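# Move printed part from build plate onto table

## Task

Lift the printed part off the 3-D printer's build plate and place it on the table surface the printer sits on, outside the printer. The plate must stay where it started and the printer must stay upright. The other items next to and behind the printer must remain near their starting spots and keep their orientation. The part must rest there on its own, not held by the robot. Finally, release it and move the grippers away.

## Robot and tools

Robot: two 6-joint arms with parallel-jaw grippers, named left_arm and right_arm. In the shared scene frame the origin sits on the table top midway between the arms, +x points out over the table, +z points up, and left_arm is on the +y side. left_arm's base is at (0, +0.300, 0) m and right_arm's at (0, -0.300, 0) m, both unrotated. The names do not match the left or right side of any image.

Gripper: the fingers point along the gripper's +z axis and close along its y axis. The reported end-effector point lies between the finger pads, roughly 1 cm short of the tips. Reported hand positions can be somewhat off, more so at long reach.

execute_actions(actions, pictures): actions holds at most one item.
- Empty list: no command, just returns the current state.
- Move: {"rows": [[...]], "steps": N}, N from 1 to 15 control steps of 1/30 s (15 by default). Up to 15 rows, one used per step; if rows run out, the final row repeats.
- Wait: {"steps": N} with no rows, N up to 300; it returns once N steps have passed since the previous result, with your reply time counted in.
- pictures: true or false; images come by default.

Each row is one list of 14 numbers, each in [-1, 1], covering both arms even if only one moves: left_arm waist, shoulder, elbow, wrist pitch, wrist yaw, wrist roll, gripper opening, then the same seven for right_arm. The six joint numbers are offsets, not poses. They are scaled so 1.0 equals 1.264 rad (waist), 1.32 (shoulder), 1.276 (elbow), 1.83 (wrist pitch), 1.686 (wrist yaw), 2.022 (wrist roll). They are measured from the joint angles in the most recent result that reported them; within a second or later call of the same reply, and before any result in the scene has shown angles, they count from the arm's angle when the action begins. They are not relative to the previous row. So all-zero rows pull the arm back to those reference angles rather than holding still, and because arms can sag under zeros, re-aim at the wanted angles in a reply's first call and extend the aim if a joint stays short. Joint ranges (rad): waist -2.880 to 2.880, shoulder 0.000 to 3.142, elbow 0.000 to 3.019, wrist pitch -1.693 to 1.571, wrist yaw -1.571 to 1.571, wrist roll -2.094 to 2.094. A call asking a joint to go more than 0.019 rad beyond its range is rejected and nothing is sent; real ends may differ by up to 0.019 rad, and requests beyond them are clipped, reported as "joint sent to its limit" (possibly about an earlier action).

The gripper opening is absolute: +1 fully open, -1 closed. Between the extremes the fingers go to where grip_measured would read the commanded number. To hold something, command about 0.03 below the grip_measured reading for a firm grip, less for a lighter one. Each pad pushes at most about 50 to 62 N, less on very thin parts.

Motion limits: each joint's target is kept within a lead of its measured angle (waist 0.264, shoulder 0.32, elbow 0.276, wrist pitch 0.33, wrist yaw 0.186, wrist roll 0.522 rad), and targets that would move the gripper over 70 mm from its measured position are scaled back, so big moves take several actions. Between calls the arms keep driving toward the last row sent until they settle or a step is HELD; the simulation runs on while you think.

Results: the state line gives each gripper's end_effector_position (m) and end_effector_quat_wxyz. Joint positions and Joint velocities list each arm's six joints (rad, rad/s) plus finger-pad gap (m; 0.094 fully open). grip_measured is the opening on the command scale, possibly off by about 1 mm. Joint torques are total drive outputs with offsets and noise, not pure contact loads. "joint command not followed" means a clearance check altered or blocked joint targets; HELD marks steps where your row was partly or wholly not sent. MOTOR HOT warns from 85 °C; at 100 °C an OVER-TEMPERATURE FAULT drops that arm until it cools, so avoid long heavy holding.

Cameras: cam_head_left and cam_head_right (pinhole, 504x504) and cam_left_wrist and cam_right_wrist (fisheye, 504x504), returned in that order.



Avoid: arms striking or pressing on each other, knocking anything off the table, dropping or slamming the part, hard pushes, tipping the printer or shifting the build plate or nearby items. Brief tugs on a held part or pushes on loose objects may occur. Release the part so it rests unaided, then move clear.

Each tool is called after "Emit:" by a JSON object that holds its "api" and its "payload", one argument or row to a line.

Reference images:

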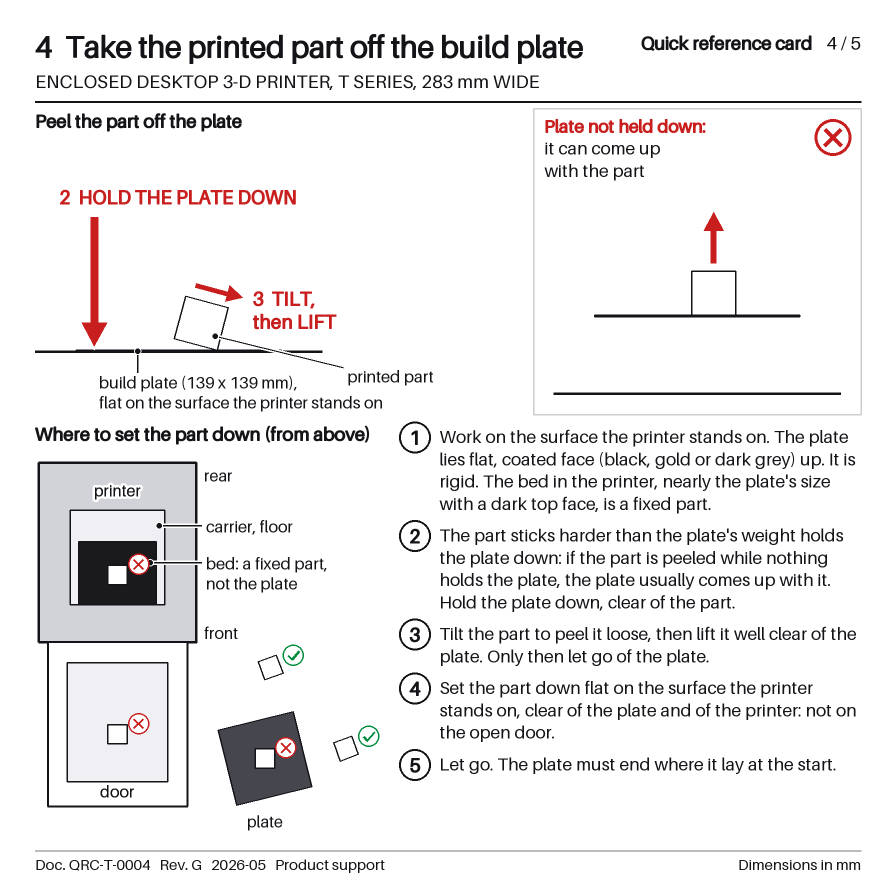

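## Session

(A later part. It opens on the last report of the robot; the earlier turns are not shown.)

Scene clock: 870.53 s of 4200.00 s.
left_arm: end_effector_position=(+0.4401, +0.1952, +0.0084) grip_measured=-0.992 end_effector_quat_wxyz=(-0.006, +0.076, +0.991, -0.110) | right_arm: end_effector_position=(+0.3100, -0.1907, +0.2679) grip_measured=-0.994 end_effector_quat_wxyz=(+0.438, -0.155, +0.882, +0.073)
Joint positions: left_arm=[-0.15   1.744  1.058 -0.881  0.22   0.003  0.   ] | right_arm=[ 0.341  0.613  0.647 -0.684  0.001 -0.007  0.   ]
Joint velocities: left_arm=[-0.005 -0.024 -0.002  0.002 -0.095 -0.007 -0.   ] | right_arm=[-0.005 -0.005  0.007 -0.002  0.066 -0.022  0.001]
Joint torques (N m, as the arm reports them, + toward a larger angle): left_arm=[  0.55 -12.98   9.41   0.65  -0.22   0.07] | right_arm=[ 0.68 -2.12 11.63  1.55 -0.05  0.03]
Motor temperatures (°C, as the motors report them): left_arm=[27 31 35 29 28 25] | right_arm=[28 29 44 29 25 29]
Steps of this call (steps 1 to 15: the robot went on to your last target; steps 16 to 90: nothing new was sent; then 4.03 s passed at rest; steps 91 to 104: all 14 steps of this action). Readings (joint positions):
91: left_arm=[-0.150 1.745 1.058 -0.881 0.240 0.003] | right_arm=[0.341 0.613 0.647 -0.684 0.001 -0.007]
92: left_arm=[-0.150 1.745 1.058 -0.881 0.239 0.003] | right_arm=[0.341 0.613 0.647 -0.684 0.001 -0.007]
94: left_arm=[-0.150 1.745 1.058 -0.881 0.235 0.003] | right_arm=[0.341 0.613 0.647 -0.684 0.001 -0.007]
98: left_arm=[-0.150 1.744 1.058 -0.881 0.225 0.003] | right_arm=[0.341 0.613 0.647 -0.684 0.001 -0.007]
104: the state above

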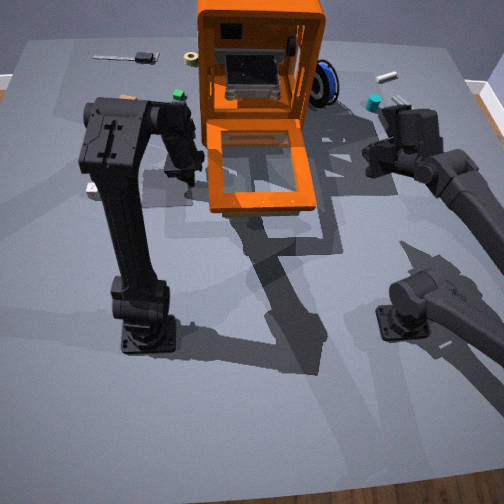

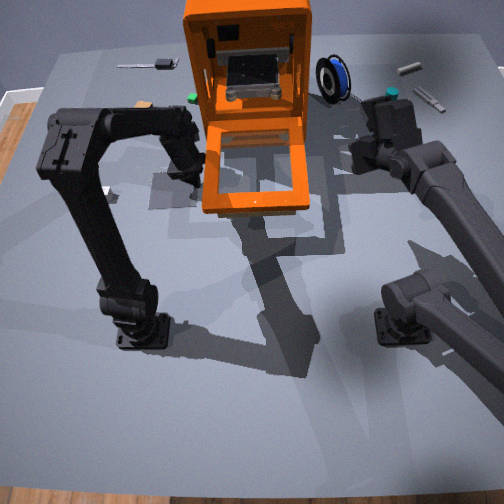

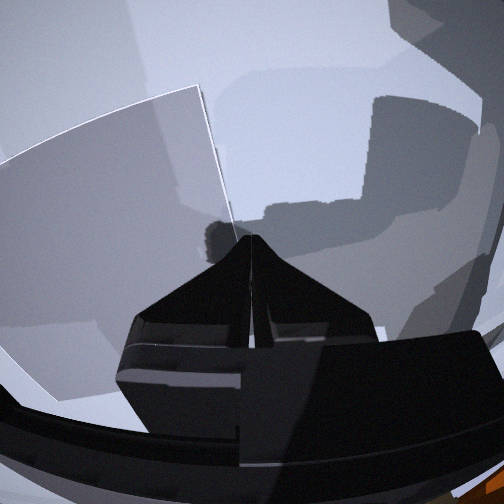

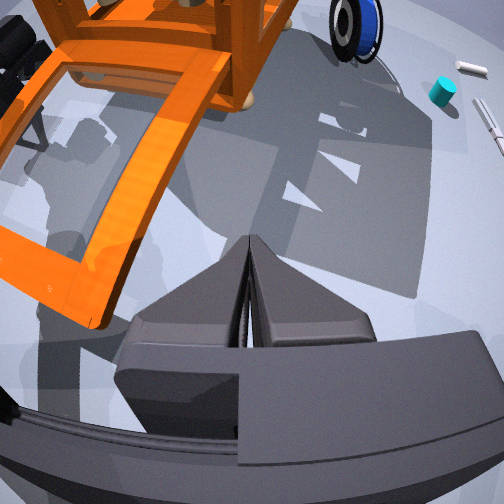

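Emit:
{"api": "execute_actions", "payload": {
  "actions": [
    {"rows":[[-0.004,-0.002,0.02,-0.003,0,0,-1,0,0.005,0.01,0,0,0,-1],[-0.004,-0.005,0.02,-0.003,0.005,0,-1,0,0.005,0.01,0,0,0,-1],[-0.004,-0.01,0.02,-0.003,0.009,0,-1,0,0.005,0.01,0,0,0,-1],[-0.004,-0.018,0.02,-0.003,0.012,0,-1,0,0.005,0.01,0,0,0,-1],[-0.004,-0.03,0.018,-0.002,0.012,0,-1,0,0.005,0.01,0,0,0,-1],[-0.004,-0.046,0.015,0,0.012,0,-1,0,0.005,0.01,0,0,0,-1],[-0.004,-0.064,0.011,0.002,0.012,0,-1,0,0.005,0.01,0,0,0,-1],[-0.004,-0.084,0.006,0.004,0.008,0,-0.9,0,0.005,0.01,0,0,0,-1],[-0.004,-0.106,0,0.006,0.002,0,-0.8,0,0.005,0.01,0,0,0,-1],[-0.004,-0.128,-0.006,0.008,-0.005,0,-0.7,0,0.005,0.01,0,0,0,-1],[-0.004,-0.15,-0.012,0.01,-0.012,0,-0.6,0,0.005,0.01,0,0,0,-1],[-0.004,-0.172,-0.018,0.012,-0.019,0,-0.5,0,0.005,0.01,0,0,0,-1],[-0.004,-0.194,-0.025,0.014,-0.026,0,-0.4,0,0.005,0.01,0,0,0,-1],[-0.004,-0.216,-0.032,0.016,-0.033,0,-0.3,0,0.005,0.01,0,0,0,-1],[-0.004,-0.238,-0.039,0.018,-0.04,0,-0.2,0,0.005,0.01,0,0,0,-1]],"steps":15}
  ],
  "pictures": false
}}

Emit:
{"api": "execute_actions", "payload": {
  "actions": [
    {"rows":[[0,-0.07,-0.022,0.012,-0.017,0,-0.1,0,0.005,0.01,0,0,0,-1],[0,-0.094,-0.03,0.015,-0.024,0,0,0,0.005,0.01,0,0,0,-1],[0,-0.118,-0.038,0.018,-0.031,0,0.1,0,0.005,0.01,0,0,0,-1],[0,-0.142,-0.046,0.021,-0.038,0,0.2,0,0.005,0.01,0,0,0,-1],[0,-0.166,-0.054,0.024,-0.045,0,0.3,0,0.005,0.01,0,0,0,-1],[0,-0.19,-0.062,0.027,-0.052,0,0.4,0,0.005,0.01,0,0,0,-1],[0,-0.214,-0.07,0.03,-0.059,0,0.5,0,0.005,0.01,0,0,0,-1],[0,-0.238,-0.078,0.033,-0.066,0,0.6,0,0.005,0.01,0,0,0,-1],[0,-0.262,-0.086,0.036,-0.073,0,0.7,0,0.005,0.01,0,0,0,-1],[0,-0.286,-0.094,0.038,-0.08,0,0.8,0,0.005,0.01,0,0,0,-1],[0,-0.308,-0.101,0.04,-0.087,0,0.9,0,0.005,0.01,0,0,0,-1],[0,-0.328,-0.108,0.042,-0.093,0,1,0,0.005,0.01,0,0,0,-1],[0,-0.345,-0.114,0.043,-0.098,0,1,0,0.005,0.01,0,0,0,-1],[0,-0.358,-0.119,0.044,-0.101,0,1,0,0.005,0.01,0,0,0,-1],[0,-0.368,-0.123,0.044,-0.103,0,1,0,0.005,0.01,0,0,0,-1]],"steps":15}
  ],
  "pictures": false
}}

Emit:
{"api": "execute_actions", "payload": {
  "actions": [
    {"steps":20}
  ]
}}

Emit:
{"api": "zoom_image", "payload": {
  "camera": "cam_left_wrist",
  "region": [140, 140, 340, 340]
}}

Scene clock: 887.53 s of 4200.00 s.
left_arm: end_effector_position=(+0.4503, +0.2029, +0.1046) grip_measured=-0.256 end_effector_quat_wxyz=(+0.112, +0.085, +0.986, -0.091) | right_arm: end_effector_position=(+0.3100, -0.1907, +0.2679) grip_measured=-0.994 end_effector_quat_wxyz=(+0.438, -0.155, +0.882, +0.073)
Joint positions: left_arm=[-0.15   1.496  1.029 -0.865  0.166  0.003  0.035] | right_arm=[ 0.341  0.613  0.647 -0.684  0.001 -0.007  0.   ]
Joint velocities: left_arm=[-0.005 -1.138 -0.168  0.105 -0.33  -0.051  0.11 ] | right_arm=[ 0.005 -0.015  0.002 -0.012 -0.007 -0.022 -0.001]
Joint torques (N m, as the arm reports them, + toward a larger angle): left_arm=[  0.08 -10.05   7.97   1.52  -0.06   0.07] | right_arm=[ 0.66 -2.11 11.61  1.57 -0.05  0.02]
Motor temperatures (°C, as the motors report them): left_arm=[27 31 35 29 28 25] | right_arm=[28 29 44 29 25 29]
Steps of this call (steps 1 to 15: the robot went on to your last target; steps 16 to 90: nothing new was sent; then 13.50 s passed at rest; steps 91 to 105: all 15 steps of this action). Readings (joint positions):
91: left_arm=[-0.150 1.744 1.058 -0.881 0.220 0.003] | right_arm=[0.341 0.613 0.647 -0.684 0.001 -0.007]
92: left_arm=[-0.150 1.743 1.058 -0.881 0.223 0.003] | right_arm=[0.341 0.613 0.647 -0.684 0.001 -0.007]
94: left_arm=[-0.150 1.743 1.058 -0.881 0.232 0.003] | right_arm=[0.341 0.613 0.647 -0.684 0.001 -0.007]
98: left_arm=[-0.150 1.714 1.058 -0.881 0.236 0.003] | right_arm=[0.341 0.613 0.647 -0.684 0.001 -0.007]
105: the state above

Scene clock: 888.03 s of 4200.00 s.
left_arm: end_effector_position=(+0.4030, +0.2388, +0.2326) grip_measured=+1.000 end_effector_quat_wxyz=(+0.302, +0.073, +0.950, -0.022) | right_arm: end_effector_position=(+0.3100, -0.1907, +0.2679) grip_measured=-0.994 end_effector_quat_wxyz=(+0.438, -0.155, +0.882, +0.073)
Joint positions: left_arm=[-0.15   1.038  0.886 -0.803 -0.     0.003  0.094] | right_arm=[ 0.341  0.613  0.647 -0.684  0.001 -0.007  0.   ]
Joint velocities: left_arm=[-0.005 -0.698 -0.154  0.032 -0.125 -0.051  0.   ] | right_arm=[ 0.005 -0.005 -0.027 -0.017  0.007  0.066 -0.001]
Joint torques (N m, as the arm reports them, + toward a larger angle): left_arm=[ 1.01 -2.78  9.79  2.33 -0.18  0.05] | right_arm=[ 0.66 -2.12 11.62  1.56 -0.05  0.03]
Motor temperatures (°C, as the motors report them): left_arm=[27 31 35 29 28 25] | right_arm=[28 29 44 29 25 29]
Steps of this call (steps 1 to 15: all 15 steps of this action). Readings (joint positions):
1: left_arm=[-0.150 1.458 1.022 -0.861 0.153 0.003] | right_arm=[0.341 0.613 0.647 -0.684 0.001 -0.007]
2: left_arm=[-0.150 1.422 1.016 -0.857 0.140 0.003] | right_arm=[0.341 0.613 0.647 -0.684 0.001 -0.007]
4: left_arm=[-0.150 1.355 1.000 -0.846 0.116 0.003] | right_arm=[0.341 0.613 0.647 -0.684 0.001 -0.007]
8: left_arm=[-0.150 1.233 0.956 -0.826 0.069 0.003] | right_arm=[0.341 0.613 0.647 -0.684 0.001 -0.007]
15: the state above

Scene clock: 888.70 s of 4200.00 s.
left_arm: end_effector_position=(+0.3967, +0.2404, +0.2419) grip_measured=+1.000 end_effector_quat_wxyz=(+0.318, +0.072, +0.945, -0.021) | right_arm: end_effector_position=(+0.3100, -0.1907, +0.2679) grip_measured=-0.994 end_effector_quat_wxyz=(+0.438, -0.155, +0.882, +0.073)
Joint positions: left_arm=[-0.15   0.998  0.873 -0.798 -0.004  0.003  0.094] | right_arm=[ 0.341  0.613  0.647 -0.684  0.001 -0.007  0.   ]
Joint velocities: left_arm=[-0.005 -0.005 -0.007  0.012 -0.007  0.007  0.   ] | right_arm=[-0.015 -0.015  0.017 -0.012 -0.022 -0.037  0.001]
Joint torques (N m, as the arm reports them, + toward a larger angle): left_arm=[ 0.96 -2.5  10.13  2.41 -0.21  0.05] | right_arm=[ 0.78 -2.15 11.63  1.56 -0.06  0.03]
Motor temperatures (°C, as the motors report them): left_arm=[27 31 35 29 28 25] | right_arm=[28 29 44 29 25 29]
Steps of this call (steps 1 to 20: the robot went on to your last target). Readings (joint positions):
1: left_arm=[-0.150 1.017 0.881 -0.802 -0.002 0.003] | right_arm=[0.341 0.613 0.647 -0.684 0.001 -0.007]
2: left_arm=[-0.150 1.002 0.879 -0.802 -0.004 0.003] | right_arm=[0.341 0.613 0.647 -0.684 0.001 -0.007]
4: left_arm=[-0.150 0.988 0.879 -0.800 -0.004 0.003] | right_arm=[0.341 0.613 0.647 -0.684 0.001 -0.007]
8: left_arm=[-0.150 0.993 0.877 -0.798 -0.004 0.003] | right_arm=[0.341 0.613 0.647 -0.684 0.001 -0.007]
20: the state above

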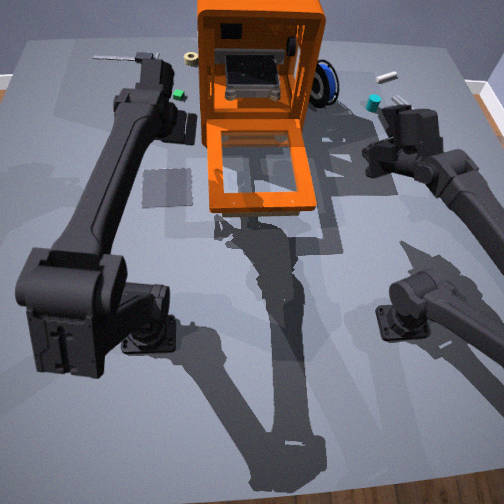

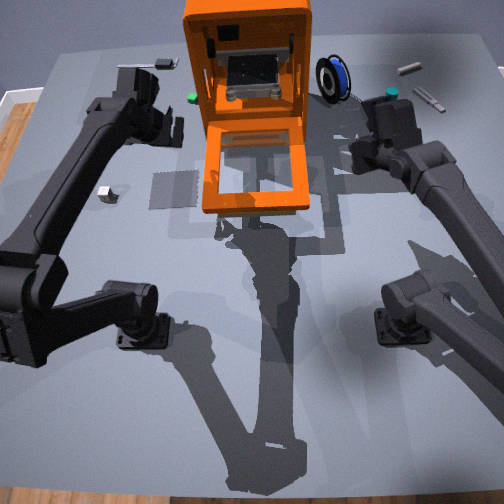

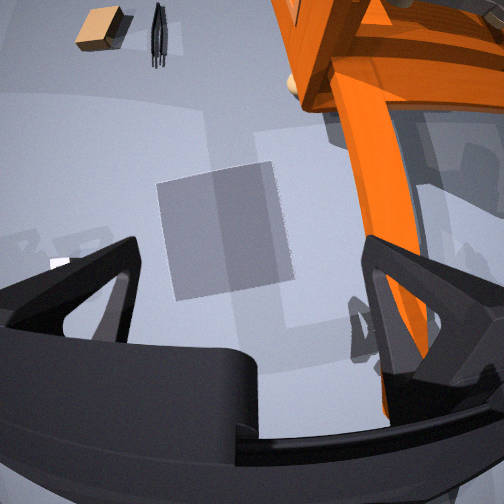

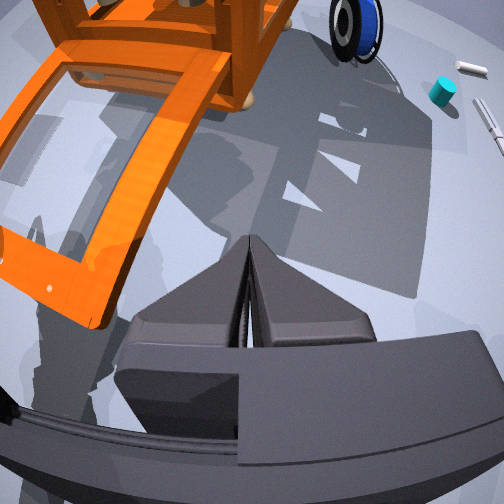

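Region (140, 140, 340, 340) of cam_left_wrist's 504x504 image, scaled by 2.520, with more detail than that image has.

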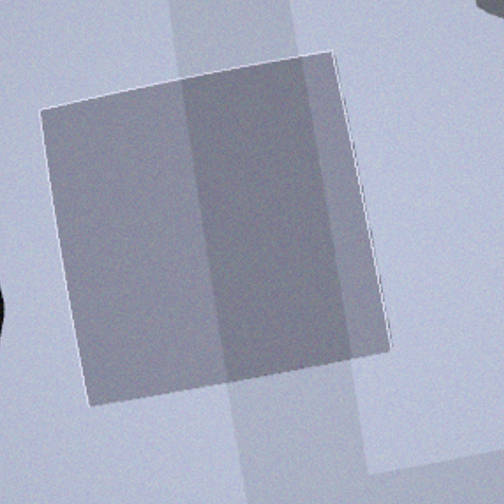

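Emit:
{"api": "execute_actions", "payload": {
  "actions": [
    {"rows":[[0.005,-0.005,0.005,0.005,0,0,1,-0.005,0.005,0.01,0,0,0,-1],[0.012,-0.015,-0.002,0.007,0,0,1,-0.012,0.005,0.01,0,0,0,-1],[0.02,-0.03,-0.012,0.01,0,0,1,-0.022,0.005,0.01,0,0,0,-1],[0.03,-0.05,-0.025,0.014,0,0,1,-0.035,0.005,0.01,0,0,0,-1],[0.04,-0.073,-0.04,0.018,0,0,1,-0.05,0.005,0.01,0,0,0,-1],[0.05,-0.098,-0.056,0.022,0,0,1,-0.066,0.005,0.01,0,0,0,-1],[0.06,-0.123,-0.072,0.026,0,0,1,-0.082,0.005,0.01,0,0,0,-1],[0.07,-0.148,-0.088,0.03,0,0,1,-0.098,0.005,0.01,0,0,0,-1],[0.08,-0.173,-0.104,0.034,0,0,1,-0.114,0.005,0.01,0,0,0,-1],[0.09,-0.198,-0.12,0.038,0,0,1,-0.13,0.005,0.01,0,0,0,-1],[0.1,-0.221,-0.135,0.042,0,0,1,-0.145,0.005,0.01,0,0,0,-1],[0.108,-0.241,-0.148,0.045,0,0,1,-0.158,0.005,0.01,0,0,0,-1],[0.114,-0.257,-0.158,0.048,0,0,1,-0.168,0.005,0.01,0,0,0,-1],[0.118,-0.268,-0.165,0.05,0,0,1,-0.175,0.005,0.01,0,0,0,-1],[0.12,-0.275,-0.17,0.05,0,0,1,-0.18,0.005,0.01,0,0,0,-1]],"steps":15}
  ],
  "pictures": false
}}

Emit:
{"api": "execute_actions", "payload": {
  "actions": [
    {"steps":12}
  ]
}}

Scene clock: 904.50 s of 4200.00 s.
left_arm: end_effector_position=(+0.3298, +0.2950, +0.2662) grip_measured=+1.000 end_effector_quat_wxyz=(+0.422, +0.008, +0.906, -0.001) | right_arm: end_effector_position=(+0.3259, -0.2574, +0.2679) grip_measured=-0.994 end_effector_quat_wxyz=(+0.443, -0.062, +0.894, +0.027)
Joint positions: left_arm=[-0.016  0.644  0.676 -0.73  -0.004  0.003  0.094] | right_arm=[ 0.132  0.613  0.647 -0.684  0.001 -0.007  0.   ]
Joint velocities: left_arm=[ 0.181 -0.689 -0.286  0.09   0.007  0.007  0.   ] | right_arm=[-0.357 -0.015 -0.012 -0.002  0.007  0.022 -0.001]
Joint torques (N m, as the arm reports them, + toward a larger angle): left_arm=[ 1.25  4.31 10.33  2.78 -0.09  0.05] | right_arm=[ 0.87 -2.13 11.63  1.55 -0.07  0.03]
Motor temperatures (°C, as the motors report them): left_arm=[27 30 35 29 28 25] | right_arm=[28 29 45 29 25 29]
Steps of this call (steps 1 to 15: the robot went on to your last target; steps 16 to 90: nothing new was sent; then 12.30 s passed at rest; steps 91 to 105: all 15 steps of this action). Readings (joint positions):
91: left_arm=[-0.150 0.998 0.873 -0.798 -0.004 0.003] | right_arm=[0.341 0.613 0.647 -0.684 0.001 -0.007]
92: left_arm=[-0.150 0.998 0.873 -0.798 -0.004 0.003] | right_arm=[0.341 0.613 0.647 -0.684 0.001 -0.007]
94: left_arm=[-0.147 0.988 0.866 -0.792 -0.004 0.003] | right_arm=[0.334 0.613 0.647 -0.684 0.001 -0.007]
98: left_arm=[-0.107 0.895 0.799 -0.768 -0.004 0.003] | right_arm=[0.271 0.613 0.647 -0.684 0.001 -0.007]
105: the state above

Scene clock: 904.90 s of 4200.00 s.
left_arm: end_effector_position=(+0.3265, +0.2973, +0.2624) grip_measured=+1.000 end_effector_quat_wxyz=(+0.425, +0.004, +0.905, +0.000) | right_arm: end_effector_position=(+0.3266, -0.2624, +0.2679) grip_measured=-0.994 end_effector_quat_wxyz=(+0.444, -0.055, +0.894, +0.024)
Joint positions: left_arm=[-0.009  0.629  0.659 -0.723 -0.004  0.003  0.094] | right_arm=[ 0.117  0.613  0.647 -0.684  0.001 -0.007  0.   ]
Joint velocities: left_arm=[-0.024 -0.015 -0.002 -0.017 -0.066  0.007  0.   ] | right_arm=[-0.005  0.005  0.007 -0.017  0.022 -0.022  0.001]
Joint torques (N m, as the arm reports them, + toward a larger angle): left_arm=[ 1.83  2.41 10.44  2.78 -0.09  0.05] | right_arm=[ 0.48 -2.12 11.64  1.56 -0.06  0.03]
Motor temperatures (°C, as the motors report them): left_arm=[27 30 35 29 28 25] | right_arm=[28 29 45 29 25 29]
Steps of this call (steps 1 to 12: the robot went on to your last target). Readings (joint positions):
1: left_arm=[-0.011 0.626 0.668 -0.728 -0.004 0.003] | right_arm=[0.123 0.613 0.647 -0.684 0.001 -0.007]
2: left_arm=[-0.009 0.616 0.665 -0.727 -0.004 0.003] | right_arm=[0.118 0.613 0.647 -0.684 0.001 -0.007]
4: left_arm=[-0.009 0.614 0.663 -0.725 -0.004 0.003] | right_arm=[0.117 0.613 0.647 -0.684 0.001 -0.007]
8: left_arm=[-0.009 0.626 0.660 -0.723 -0.004 0.003] | right_arm=[0.117 0.613 0.647 -0.684 0.001 -0.007]
12: the state above

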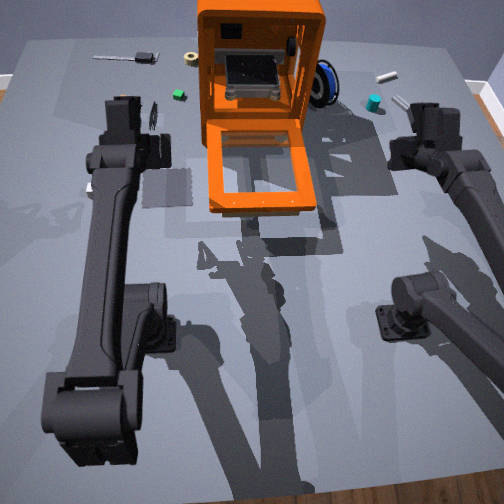

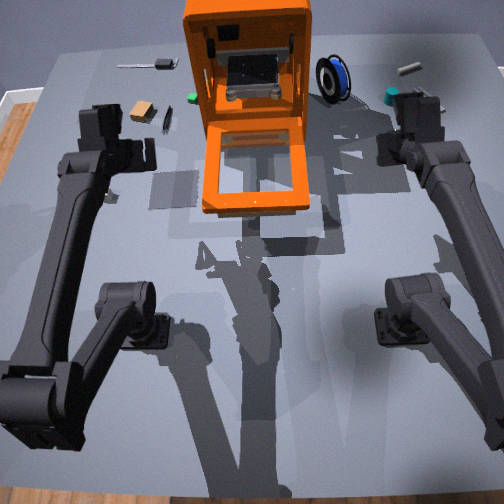

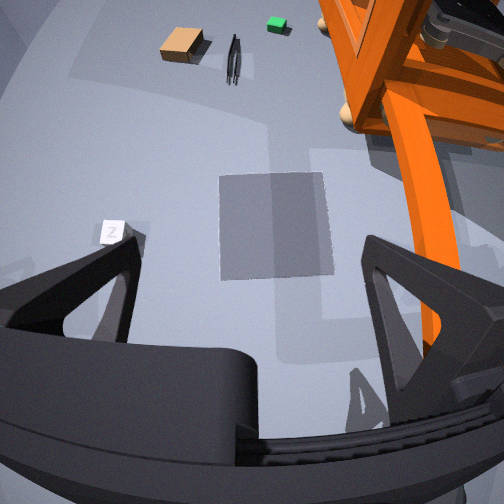

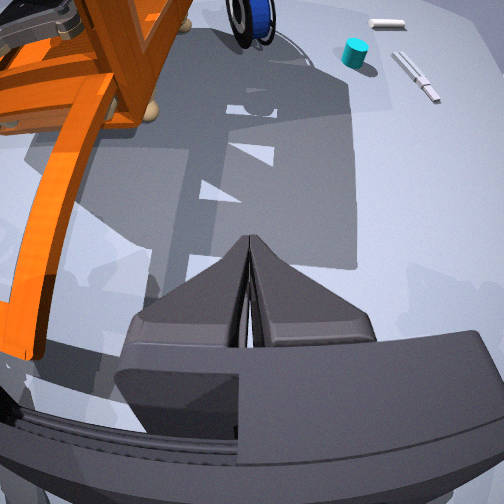

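Emit:
{"api": "finished_scene", "payload": {
  "scene": 1
}}

The scene is finished: the task was done.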